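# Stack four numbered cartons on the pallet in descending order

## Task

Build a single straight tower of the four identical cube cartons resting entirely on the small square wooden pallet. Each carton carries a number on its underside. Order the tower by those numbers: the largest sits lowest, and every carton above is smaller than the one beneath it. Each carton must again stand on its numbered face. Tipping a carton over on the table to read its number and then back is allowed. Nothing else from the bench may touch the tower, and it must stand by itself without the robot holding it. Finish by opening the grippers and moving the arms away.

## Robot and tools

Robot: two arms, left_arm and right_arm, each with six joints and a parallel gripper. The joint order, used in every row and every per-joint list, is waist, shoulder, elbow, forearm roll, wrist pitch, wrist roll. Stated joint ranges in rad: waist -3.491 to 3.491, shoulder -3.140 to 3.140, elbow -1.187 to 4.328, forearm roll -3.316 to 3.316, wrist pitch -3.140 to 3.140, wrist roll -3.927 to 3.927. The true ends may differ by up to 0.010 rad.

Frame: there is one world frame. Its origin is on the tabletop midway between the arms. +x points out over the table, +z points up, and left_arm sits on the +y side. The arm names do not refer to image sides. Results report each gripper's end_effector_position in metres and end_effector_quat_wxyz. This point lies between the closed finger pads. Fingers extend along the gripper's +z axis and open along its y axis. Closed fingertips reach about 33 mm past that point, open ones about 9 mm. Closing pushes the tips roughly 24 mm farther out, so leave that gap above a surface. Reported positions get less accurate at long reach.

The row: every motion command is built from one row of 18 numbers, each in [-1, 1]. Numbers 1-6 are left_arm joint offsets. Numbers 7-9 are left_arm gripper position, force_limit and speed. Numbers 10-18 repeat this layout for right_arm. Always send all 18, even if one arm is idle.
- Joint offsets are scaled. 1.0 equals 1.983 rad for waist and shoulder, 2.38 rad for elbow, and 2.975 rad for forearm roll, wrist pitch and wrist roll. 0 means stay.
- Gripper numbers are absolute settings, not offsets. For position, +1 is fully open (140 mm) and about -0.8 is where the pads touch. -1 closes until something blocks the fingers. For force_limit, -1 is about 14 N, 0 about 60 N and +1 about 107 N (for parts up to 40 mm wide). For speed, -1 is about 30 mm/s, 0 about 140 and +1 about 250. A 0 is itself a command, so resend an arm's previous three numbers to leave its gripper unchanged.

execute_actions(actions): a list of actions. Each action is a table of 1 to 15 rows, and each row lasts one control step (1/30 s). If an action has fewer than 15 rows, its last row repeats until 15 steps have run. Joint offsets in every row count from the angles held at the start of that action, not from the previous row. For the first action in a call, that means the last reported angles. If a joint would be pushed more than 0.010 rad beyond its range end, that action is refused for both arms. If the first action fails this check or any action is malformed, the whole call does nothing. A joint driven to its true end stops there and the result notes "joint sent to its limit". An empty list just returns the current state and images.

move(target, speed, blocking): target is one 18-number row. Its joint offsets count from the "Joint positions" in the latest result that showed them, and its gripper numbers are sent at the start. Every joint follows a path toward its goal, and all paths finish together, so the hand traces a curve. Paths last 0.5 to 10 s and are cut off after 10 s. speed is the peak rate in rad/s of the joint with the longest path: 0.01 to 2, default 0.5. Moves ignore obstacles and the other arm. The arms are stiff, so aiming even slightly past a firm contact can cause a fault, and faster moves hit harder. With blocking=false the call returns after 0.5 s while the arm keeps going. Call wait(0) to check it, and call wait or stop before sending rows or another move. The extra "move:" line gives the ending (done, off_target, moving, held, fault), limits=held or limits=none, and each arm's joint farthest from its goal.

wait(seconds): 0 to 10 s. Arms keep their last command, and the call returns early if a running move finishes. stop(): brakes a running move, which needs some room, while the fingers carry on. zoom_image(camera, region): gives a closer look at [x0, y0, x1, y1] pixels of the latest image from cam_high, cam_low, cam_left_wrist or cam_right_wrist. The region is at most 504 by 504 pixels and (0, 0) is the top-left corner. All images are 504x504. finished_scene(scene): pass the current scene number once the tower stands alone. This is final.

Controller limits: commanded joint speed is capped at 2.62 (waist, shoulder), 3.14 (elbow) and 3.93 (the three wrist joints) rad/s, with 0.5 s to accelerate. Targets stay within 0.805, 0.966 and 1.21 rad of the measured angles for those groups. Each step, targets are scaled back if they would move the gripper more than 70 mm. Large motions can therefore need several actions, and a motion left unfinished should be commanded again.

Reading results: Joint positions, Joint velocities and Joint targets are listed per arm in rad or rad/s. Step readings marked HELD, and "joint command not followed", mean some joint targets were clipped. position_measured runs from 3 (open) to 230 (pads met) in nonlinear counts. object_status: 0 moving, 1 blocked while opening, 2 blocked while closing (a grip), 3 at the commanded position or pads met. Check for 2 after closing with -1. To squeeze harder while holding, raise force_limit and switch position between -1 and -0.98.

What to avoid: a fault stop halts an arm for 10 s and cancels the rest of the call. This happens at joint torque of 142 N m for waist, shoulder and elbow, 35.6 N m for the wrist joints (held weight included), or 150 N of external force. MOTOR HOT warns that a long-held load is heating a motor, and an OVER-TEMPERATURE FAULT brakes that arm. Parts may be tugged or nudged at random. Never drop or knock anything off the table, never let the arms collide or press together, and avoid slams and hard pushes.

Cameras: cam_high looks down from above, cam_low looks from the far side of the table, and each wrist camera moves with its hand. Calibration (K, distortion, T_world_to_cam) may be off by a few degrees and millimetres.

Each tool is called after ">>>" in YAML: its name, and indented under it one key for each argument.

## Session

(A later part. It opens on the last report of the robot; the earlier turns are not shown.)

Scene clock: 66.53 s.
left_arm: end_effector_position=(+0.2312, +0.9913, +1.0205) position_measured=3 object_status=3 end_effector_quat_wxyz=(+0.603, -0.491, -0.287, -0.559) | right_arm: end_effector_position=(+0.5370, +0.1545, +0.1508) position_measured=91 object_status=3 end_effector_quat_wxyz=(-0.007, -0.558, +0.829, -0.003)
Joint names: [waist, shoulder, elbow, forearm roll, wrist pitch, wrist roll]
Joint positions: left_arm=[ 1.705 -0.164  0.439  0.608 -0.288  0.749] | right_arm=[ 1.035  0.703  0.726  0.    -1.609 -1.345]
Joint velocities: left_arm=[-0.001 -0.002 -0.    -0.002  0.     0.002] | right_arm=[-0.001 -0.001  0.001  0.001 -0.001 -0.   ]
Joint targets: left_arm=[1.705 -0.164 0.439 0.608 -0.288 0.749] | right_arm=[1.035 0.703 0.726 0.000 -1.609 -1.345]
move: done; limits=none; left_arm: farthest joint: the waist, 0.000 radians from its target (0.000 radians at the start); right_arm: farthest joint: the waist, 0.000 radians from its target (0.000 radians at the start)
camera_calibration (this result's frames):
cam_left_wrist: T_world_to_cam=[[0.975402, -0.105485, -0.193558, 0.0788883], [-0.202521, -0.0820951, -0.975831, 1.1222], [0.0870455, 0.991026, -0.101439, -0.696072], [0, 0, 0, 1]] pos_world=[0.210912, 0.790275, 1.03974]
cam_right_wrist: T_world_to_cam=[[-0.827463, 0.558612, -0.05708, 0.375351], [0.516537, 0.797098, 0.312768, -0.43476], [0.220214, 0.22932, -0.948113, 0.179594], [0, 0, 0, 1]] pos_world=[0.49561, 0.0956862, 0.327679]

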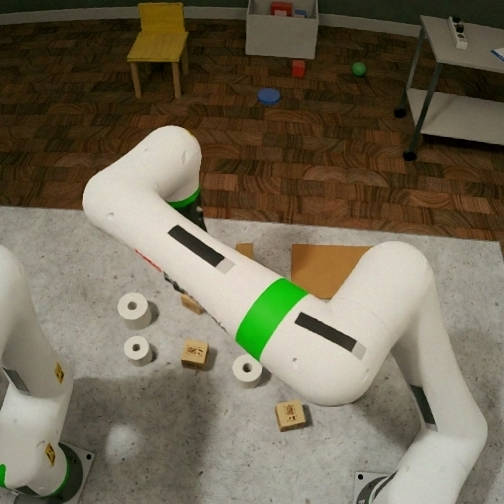

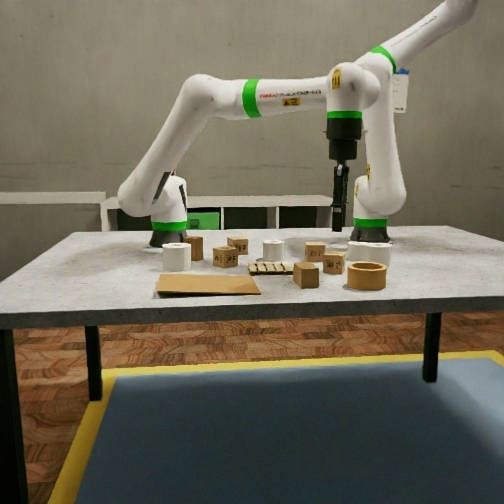

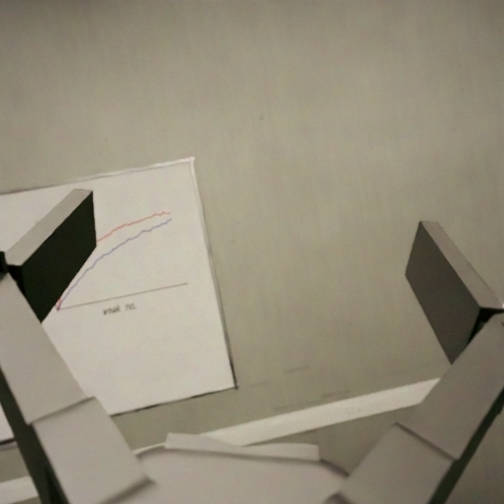

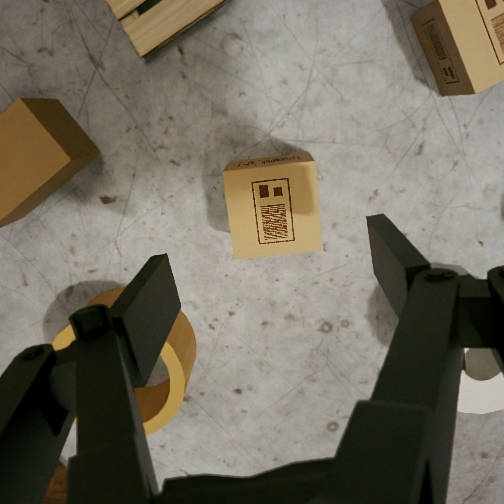

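>>> move:
  target: [0,0,0,0,0,0,1,0,0,-0.1044,-0.3797,-0.4122,0,0.0763,0.4277,0.3,0,0.3]
  speed: 1.0

>>> move:
  target: [0,0,0,0,0,0,1,0,0,0,0.0548,-0.062,0,0.0861,0,0.3,0,0.3]
  speed: 0.4

>>> execute_actions:
  actions:
    - [[0,0,0,0,0,0,1,0,0,0,0,0,0,0,0,-1,0,0.3]]
    - [[0,0,0,0,0,0,1,0,0,0,0,0,0,0,0,-1,0,0.3]]

>>> move:
  target: [0,0,0,0,0,0,1,0,0,0,-0.0548,0.062,0,-0.0861,0,-1,0,0.3]
  speed: 0.4

>>> move:
  target: [0,0,0,0,0,0,1,0,0,0.0421,0.1581,0.1453,0,-0.0109,-0.2429,-1,0,0.3]
  speed: 0.7

Scene clock: 70.10 s.
left_arm: end_effector_position=(+0.2312, +0.9913, +1.0205) position_measured=3 object_status=3 end_effector_quat_wxyz=(+0.603, -0.491, -0.287, -0.559) | right_arm: end_effector_position=(+0.4116, -0.1606, +0.1502) position_measured=91 object_status=3 end_effector_quat_wxyz=(+0.008, +0.902, -0.431, -0.003)
Joint names: [waist, shoulder, elbow, forearm roll, wrist pitch, wrist roll]
Joint positions: left_arm=[ 1.705 -0.164  0.439  0.608 -0.288  0.749] | right_arm=[ 0.828 -0.05  -0.255  0.    -1.382 -0.072]
Joint velocities: left_arm=[-0.002  0.001 -0.    -0.     0.     0.001] | right_arm=[ 0.    -0.001 -0.001 -0.001  0.     0.001]
Joint targets: left_arm=[1.705 -0.164 0.439 0.608 -0.288 0.749] | right_arm=[0.828 -0.050 -0.255 0.000 -1.382 -0.072]
move: done; limits=none; left_arm: farthest joint: the waist, 0.000 radians from its target (0.000 radians at the start); right_arm: farthest joint: the waist, 0.000 radians from its target (0.207 radians at the start)
camera_calibration (this result's frames):
cam_left_wrist: T_world_to_cam=[[0.975402, -0.105485, -0.193558, 0.0788882], [-0.202521, -0.0820951, -0.975831, 1.1222], [0.0870455, 0.991026, -0.101439, -0.696072], [0, 0, 0, 1]] pos_world=[0.210912, 0.790275, 1.03974]
cam_right_wrist: T_world_to_cam=[[-0.890434, -0.453264, -0.0409827, 0.308505], [-0.441051, 0.837202, 0.323368, 0.280375], [-0.11226, 0.306013, -0.945386, 0.42767], [0, 0, 0, 1]] pos_world=[0.446373, -0.225768, 0.326292]

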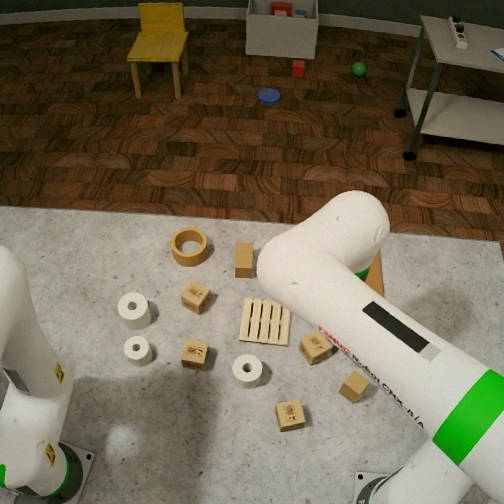

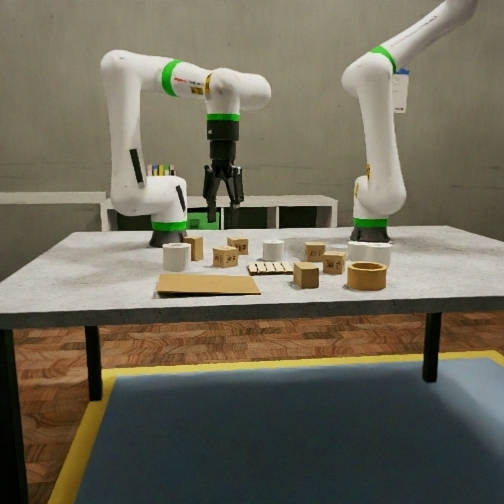

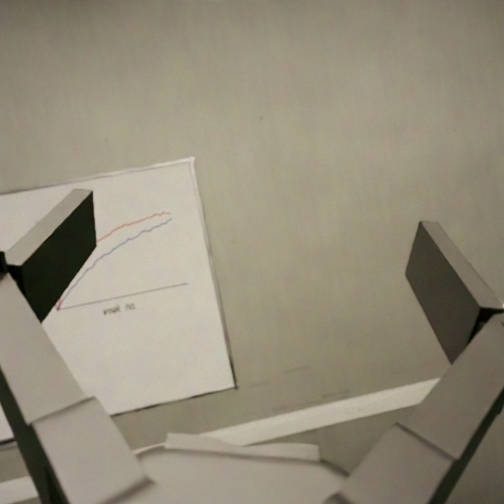

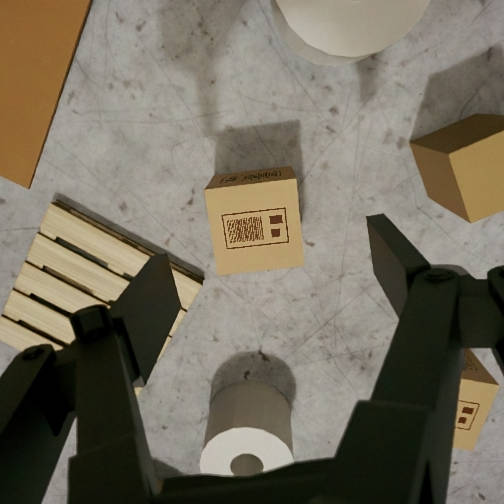

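Scene clock: 71.23 s.
left_arm: end_effector_position=(+0.2312, +0.9913, +1.0205) position_measured=3 object_status=3 end_effector_quat_wxyz=(+0.603, -0.491, -0.287, -0.559) | right_arm: end_effector_position=(+0.4178, -0.1548, +0.0462) position_measured=91 object_status=3 end_effector_quat_wxyz=(+0.008, +0.902, -0.431, -0.003)
Joint names: [waist, shoulder, elbow, forearm roll, wrist pitch, wrist roll]
Joint positions: left_arm=[ 1.705 -0.164  0.439  0.608 -0.288  0.749] | right_arm=[ 0.828  0.059 -0.403  0.    -1.126 -0.072]
Joint velocities: left_arm=[-0.     0.001 -0.    -0.     0.     0.001] | right_arm=[ 0.     0.    -0.001  0.     0.001  0.   ]
Joint targets: left_arm=[1.705 -0.164 0.439 0.608 -0.288 0.749] | right_arm=[0.828 0.059 -0.403 0.000 -1.126 -0.072]
move: done; limits=none; left_arm: farthest joint: the waist, 0.000 radians from its target (0.000 radians at the start); right_arm: farthest joint: the waist, 0.000 radians from its target (0.000 radians at the start)
camera_calibration (this result's frames):
cam_left_wrist: T_world_to_cam=[[0.975402, -0.105485, -0.193558, 0.0788882], [-0.202521, -0.0820953, -0.975831, 1.1222], [0.0870453, 0.991026, -0.101439, -0.696072], [0, 0, 0, 1]] pos_world=[0.210912, 0.790275, 1.03974]
cam_right_wrist: T_world_to_cam=[[-0.890409, -0.45332, -0.0408989, 0.312395], [-0.441077, 0.837187, 0.323372, 0.311883], [-0.112351, 0.305973, -0.945388, 0.328304], [0, 0, 0, 1]] pos_world=[0.452609, -0.219942, 0.222297]

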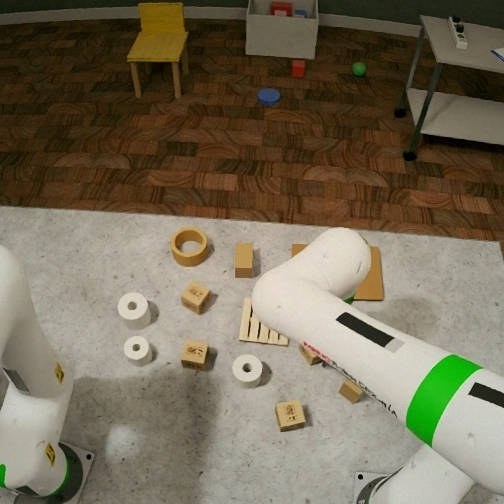

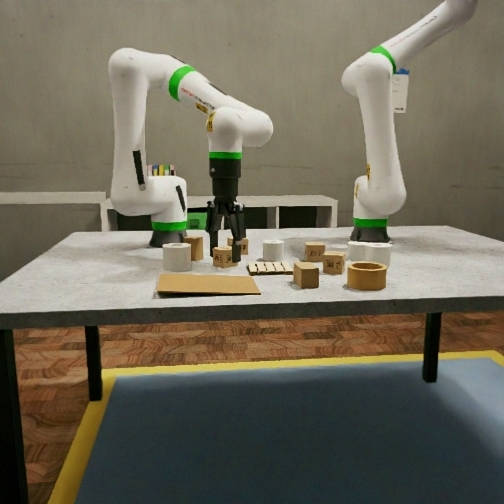

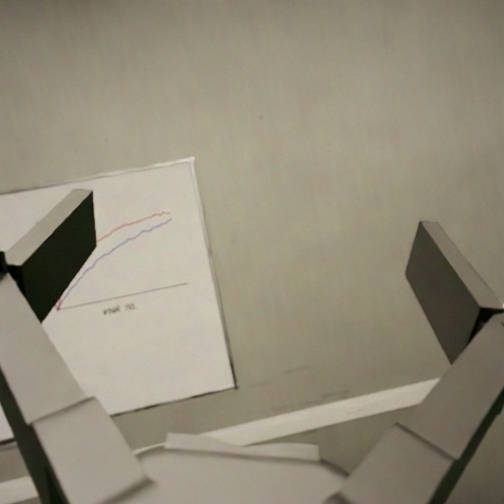

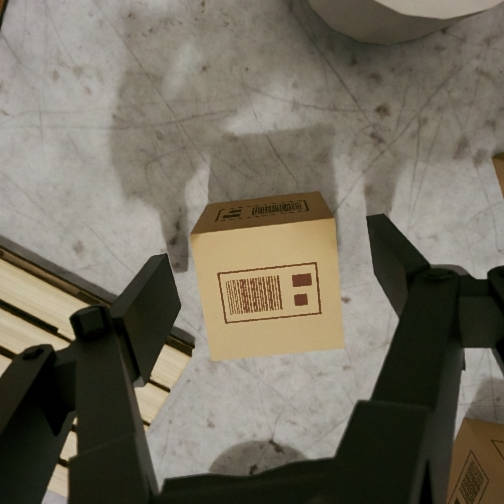

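Scene clock: 72.23 s.
left_arm: end_effector_position=(+0.2312, +0.9913, +1.0205) position_measured=3 object_status=3 end_effector_quat_wxyz=(+0.603, -0.491, -0.287, -0.559) | right_arm: end_effector_position=(+0.4178, -0.1548, +0.0462) position_measured=151 object_status=2 end_effector_quat_wxyz=(+0.008, +0.902, -0.431, -0.003)
Joint names: [waist, shoulder, elbow, forearm roll, wrist pitch, wrist roll]
Joint positions: left_arm=[ 1.705 -0.164  0.439  0.608 -0.288  0.749] | right_arm=[ 0.828  0.059 -0.403  0.    -1.126 -0.072]
Joint velocities: left_arm=[-0.     0.     0.    -0.001  0.     0.001] | right_arm=[ 0.001  0.     0.     0.001  0.    -0.   ]
Joint targets: left_arm=[1.705 -0.164 0.439 0.608 -0.288 0.749] | right_arm=[0.828 0.059 -0.403 0.000 -1.126 -0.072]
Step readings (joint positions; steps 1 to 15: 1st action; 16 to 30: 2nd action):
0: left_arm=[1.705 -0.164 0.439 0.608 -0.288 0.749] | right_arm=[0.828 0.059 -0.403 0.000 -1.126 -0.072]
1: left_arm=[1.705 -0.164 0.439 0.608 -0.288 0.749] | right_arm=[0.828 0.059 -0.403 0.000 -1.126 -0.072]
2: left_arm=[1.705 -0.164 0.439 0.608 -0.288 0.749] | right_arm=[0.828 0.059 -0.403 0.000 -1.126 -0.072]
4: left_arm=[1.705 -0.164 0.439 0.608 -0.288 0.749] | right_arm=[0.828 0.059 -0.403 0.000 -1.126 -0.072]
8: left_arm=[1.705 -0.164 0.439 0.608 -0.288 0.749] | right_arm=[0.828 0.059 -0.403 0.000 -1.126 -0.072]
15: left_arm=[1.705 -0.164 0.439 0.608 -0.288 0.749] | right_arm=[0.828 0.059 -0.403 0.000 -1.126 -0.072]
16: left_arm=[1.705 -0.164 0.439 0.608 -0.288 0.749] | right_arm=[0.828 0.059 -0.403 0.000 -1.126 -0.072]
17: left_arm=[1.705 -0.164 0.439 0.608 -0.288 0.749] | right_arm=[0.828 0.059 -0.403 0.000 -1.126 -0.072]
19: left_arm=[1.705 -0.164 0.439 0.608 -0.288 0.749] | right_arm=[0.828 0.059 -0.403 0.000 -1.126 -0.072]
23: left_arm=[1.705 -0.164 0.439 0.608 -0.288 0.749] | right_arm=[0.828 0.059 -0.403 0.000 -1.126 -0.072]
30: Joint positions above
camera_calibration (this result's frames):
cam_left_wrist: T_world_to_cam=[[0.975402, -0.105485, -0.193558, 0.0788882], [-0.202521, -0.0820952, -0.975831, 1.1222], [0.0870454, 0.991026, -0.101439, -0.696072], [0, 0, 0, 1]] pos_world=[0.210912, 0.790275, 1.03974]
cam_right_wrist: T_world_to_cam=[[-0.890412, -0.453315, -0.0408944, 0.312394], [-0.441071, 0.837191, 0.32337, 0.311886], [-0.112352, 0.30597, -0.945388, 0.328293], [0, 0, 0, 1]] pos_world=[0.452608, -0.219943, 0.222285]

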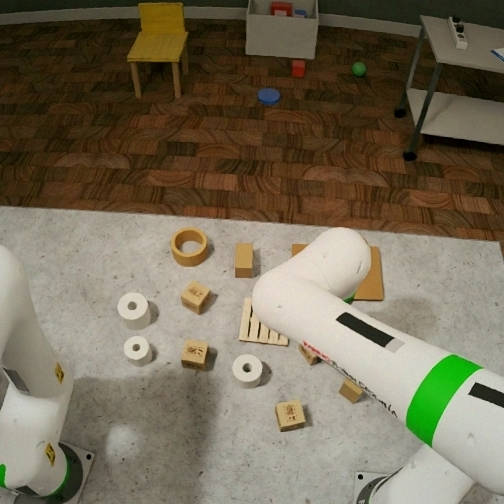

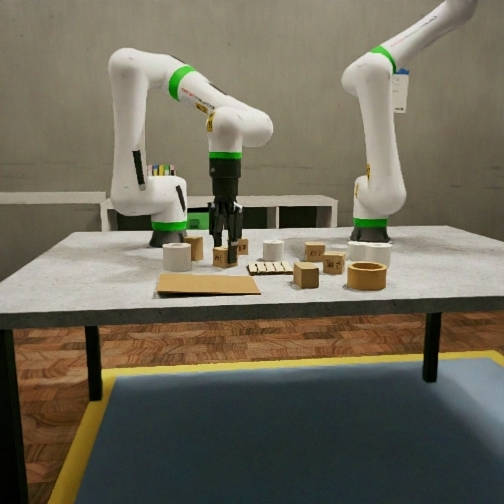

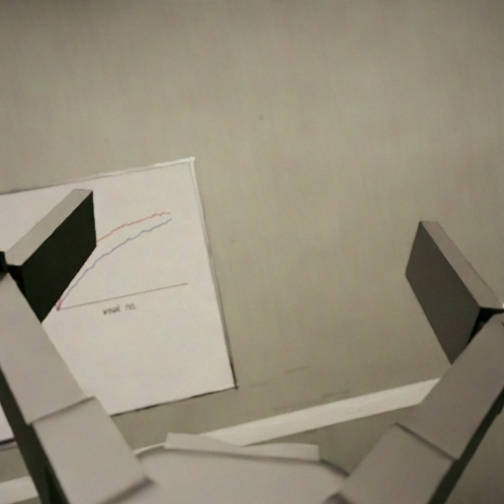

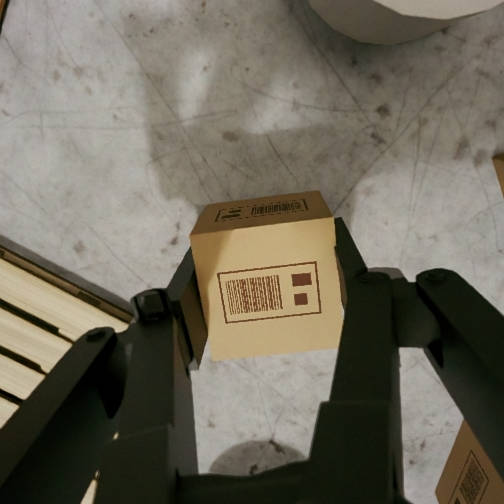

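Scene clock: 73.37 s.
left_arm: end_effector_position=(+0.2312, +0.9913, +1.0205) position_measured=3 object_status=3 end_effector_quat_wxyz=(+0.603, -0.491, -0.287, -0.559) | right_arm: end_effector_position=(+0.4116, -0.1606, +0.1502) position_measured=151 object_status=2 end_effector_quat_wxyz=(+0.008, +0.902, -0.431, -0.003)
Joint names: [waist, shoulder, elbow, forearm roll, wrist pitch, wrist roll]
Joint positions: left_arm=[ 1.705 -0.164  0.439  0.608 -0.288  0.749] | right_arm=[ 0.828 -0.05  -0.255  0.    -1.382 -0.072]
Joint velocities: left_arm=[ 0.    -0.001 -0.001  0.     0.    -0.001] | right_arm=[-0.001 -0.001  0.001  0.001 -0.001 -0.   ]
Joint targets: left_arm=[1.705 -0.164 0.439 0.608 -0.288 0.749] | right_arm=[0.828 -0.050 -0.255 0.000 -1.382 -0.072]
move: done; limits=none; left_arm: farthest joint: the waist, 0.000 radians from its target (0.000 radians at the start); right_arm: farthest joint: the waist, 0.000 radians from its target (0.000 radians at the start)
camera_calibration (this result's frames):
cam_left_wrist: T_world_to_cam=[[0.975402, -0.105485, -0.193558, 0.0788882], [-0.202521, -0.0820952, -0.975831, 1.1222], [0.0870456, 0.991026, -0.101439, -0.696072], [0, 0, 0, 1]] pos_world=[0.210912, 0.790275, 1.03974]
cam_right_wrist: T_world_to_cam=[[-0.890443, -0.453247, -0.0409782, 0.308512], [-0.441033, 0.837212, 0.323366, 0.280379], [-0.112257, 0.306012, -0.945386, 0.427658], [0, 0, 0, 1]] pos_world=[0.446376, -0.225773, 0.326279]

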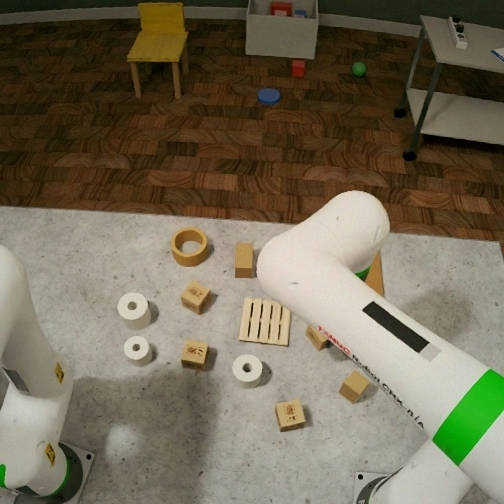

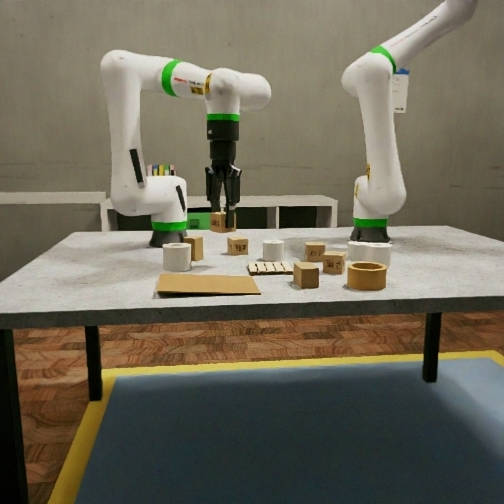

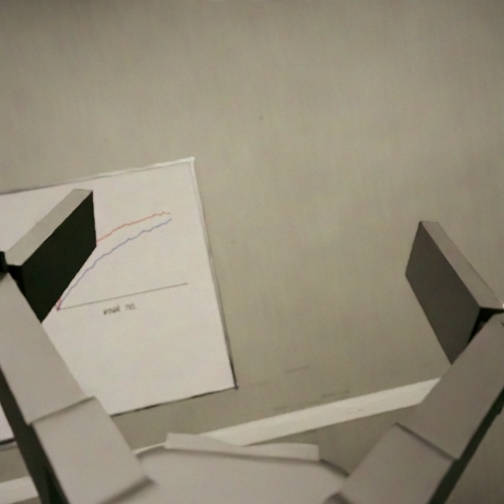

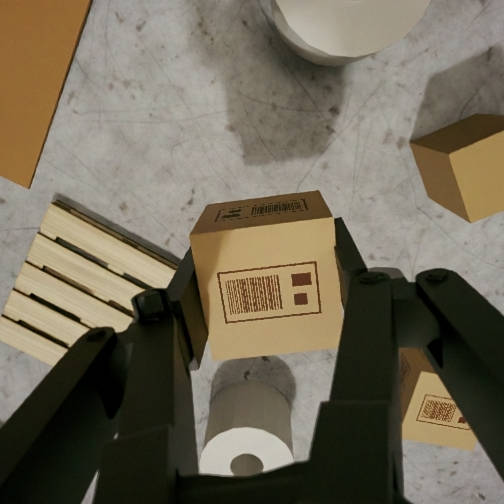

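Scene clock: 74.97 s.
left_arm: end_effector_position=(+0.2312, +0.9913, +1.0205) position_measured=3 object_status=3 end_effector_quat_wxyz=(+0.603, -0.491, -0.287, -0.559) | right_arm: end_effector_position=(+0.4828, -0.0335, +0.1502) position_measured=151 object_status=2 end_effector_quat_wxyz=(+0.008, +0.721, -0.693, +0.000)
Joint names: [waist, shoulder, elbow, forearm roll, wrist pitch, wrist roll]
Joint positions: left_arm=[ 1.705 -0.164  0.439  0.608 -0.288  0.749] | right_arm=[ 0.911  0.264  0.09   0.    -1.414 -0.795]
Joint velocities: left_arm=[ 0.     0.    -0.002 -0.001  0.     0.   ] | right_arm=[ 0.     0.     0.001  0.001 -0.    -0.001]
Joint targets: left_arm=[1.705 -0.164 0.439 0.608 -0.288 0.749] | right_arm=[0.911 0.264 0.090 0.000 -1.414 -0.795]
move: done; limits=none; left_arm: farthest joint: the waist, 0.000 radians from its target (0.000 radians at the start); right_arm: farthest joint: the waist, 0.000 radians from its target (0.084 radians at the start)
camera_calibration (this result's frames):
cam_left_wrist: T_world_to_cam=[[0.975402, -0.105485, -0.193558, 0.0788883], [-0.202522, -0.0820952, -0.975831, 1.1222], [0.0870454, 0.991026, -0.101439, -0.696072], [0, 0, 0, 1]] pos_world=[0.210912, 0.790275, 1.03974]
cam_right_wrist: T_world_to_cam=[[-0.984826, 0.166724, -0.048176, 0.497002], [0.143502, 0.938445, 0.314209, -0.0720605], [0.0975969, 0.302528, -0.948131, 0.295663], [0, 0, 0, 1]] pos_world=[0.470946, -0.104684, 0.326913]

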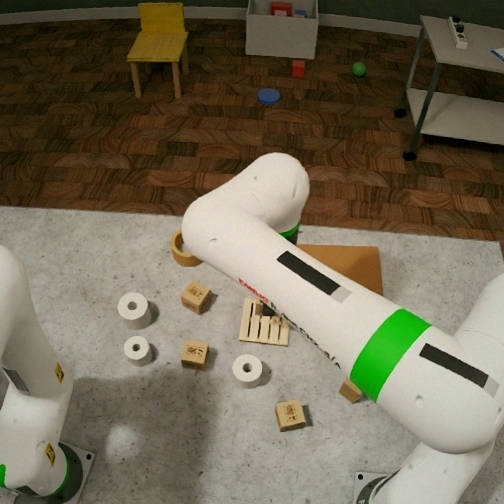

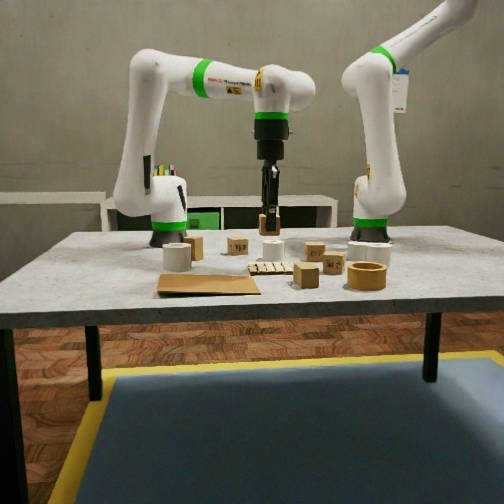

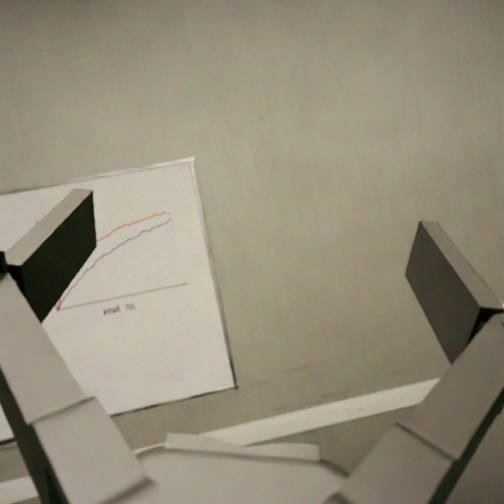

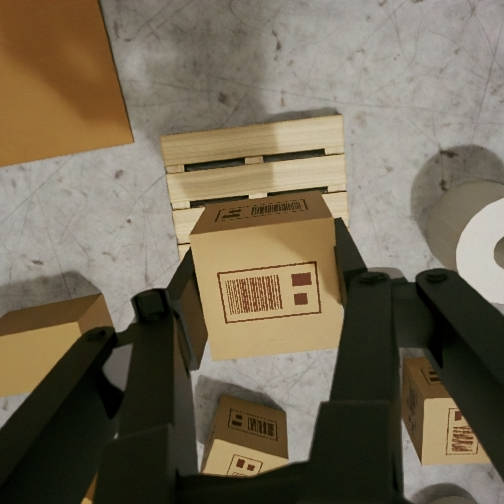

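>>> move:
  target: [0,0,0,0,0,0,1,0,0,-0.0053,0.0363,-0.0482,0,0.0627,0.0034,-1,0,0.3]
  speed: 0.25

>>> zoom_image:
  camera: "cam_low"
  region: [210,200,330,290]

Scene clock: 77.10 s.
left_arm: end_effector_position=(+0.2312, +0.9913, +1.0205) position_measured=3 object_status=3 end_effector_quat_wxyz=(+0.603, -0.491, -0.287, -0.559) | right_arm: end_effector_position=(+0.4907, -0.0331, +0.0642) position_measured=151 object_status=2 end_effector_quat_wxyz=(+0.009, +0.721, -0.693, +0.000)
Joint names: [waist, shoulder, elbow, forearm roll, wrist pitch, wrist roll]
Joint positions: left_arm=[ 1.705 -0.164  0.439  0.608 -0.288  0.749] | right_arm=[ 0.901  0.336 -0.024  0.    -1.228 -0.785]
Joint velocities: left_arm=[ 0.001 -0.001  0.001 -0.001 -0.     0.   ] | right_arm=[-0.     0.    -0.001  0.     0.001  0.   ]
Joint targets: left_arm=[1.705 -0.164 0.439 0.608 -0.288 0.749] | right_arm=[0.901 0.336 -0.024 0.000 -1.228 -0.785]
move: done; limits=none; left_arm: farthest joint: the waist, 0.000 radians from its target (0.000 radians at the start); right_arm: farthest joint: the waist, 0.000 radians from its target (0.011 radians at the start)
camera_calibration (this result's frames):
cam_left_wrist: T_world_to_cam=[[0.975402, -0.105485, -0.193558, 0.0788883], [-0.202521, -0.0820953, -0.975831, 1.1222], [0.0870455, 0.991026, -0.101439, -0.696072], [0, 0, 0, 1]] pos_world=[0.210912, 0.790275, 1.03974]
cam_right_wrist: T_world_to_cam=[[-0.984781, 0.167061, -0.0479326, 0.500537], [0.143899, 0.938393, 0.314184, -0.0467634], [0.0974675, 0.302505, -0.948151, 0.21329], [0, 0, 0, 1]] pos_world=[0.47886, -0.104259, 0.240915]

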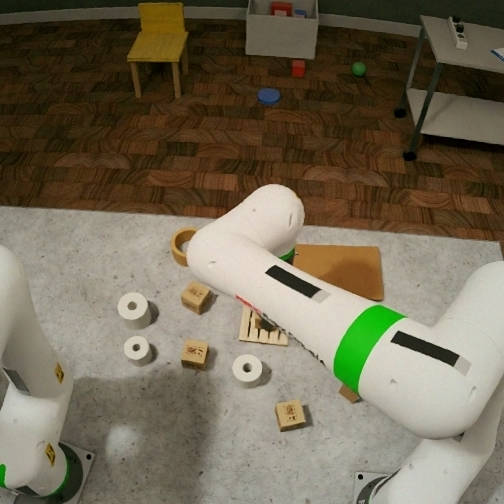

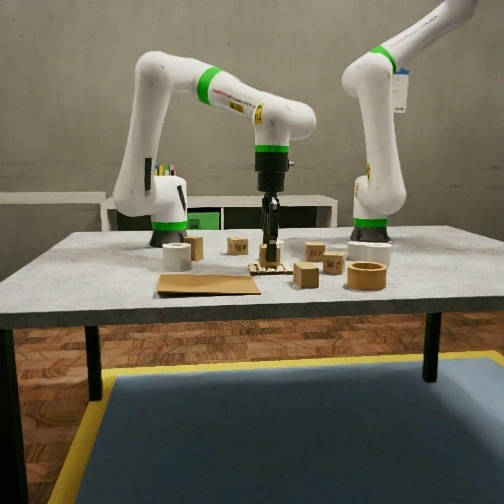

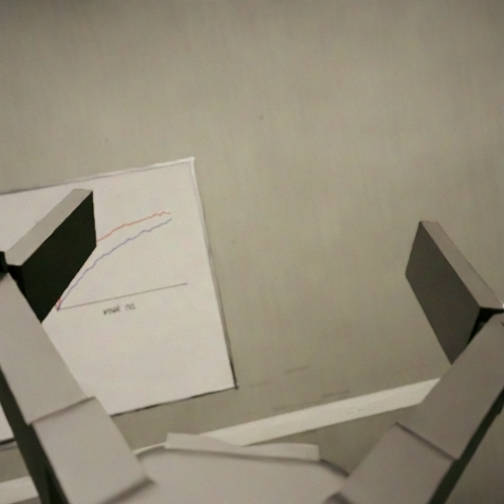

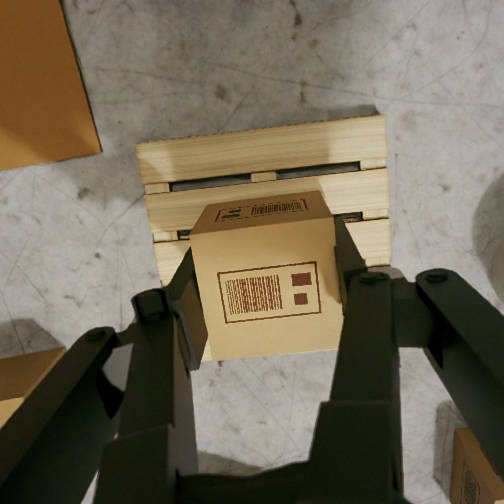

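Region (210, 200, 330, 290) of cam_low's 504x504 image, scaled by 4.200, with more detail than that image has; it fills the top 378 rows of this view, and the rest is white.

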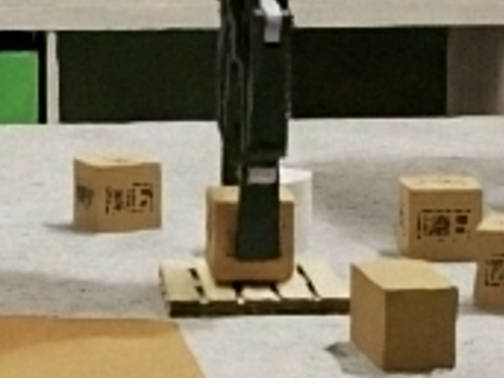

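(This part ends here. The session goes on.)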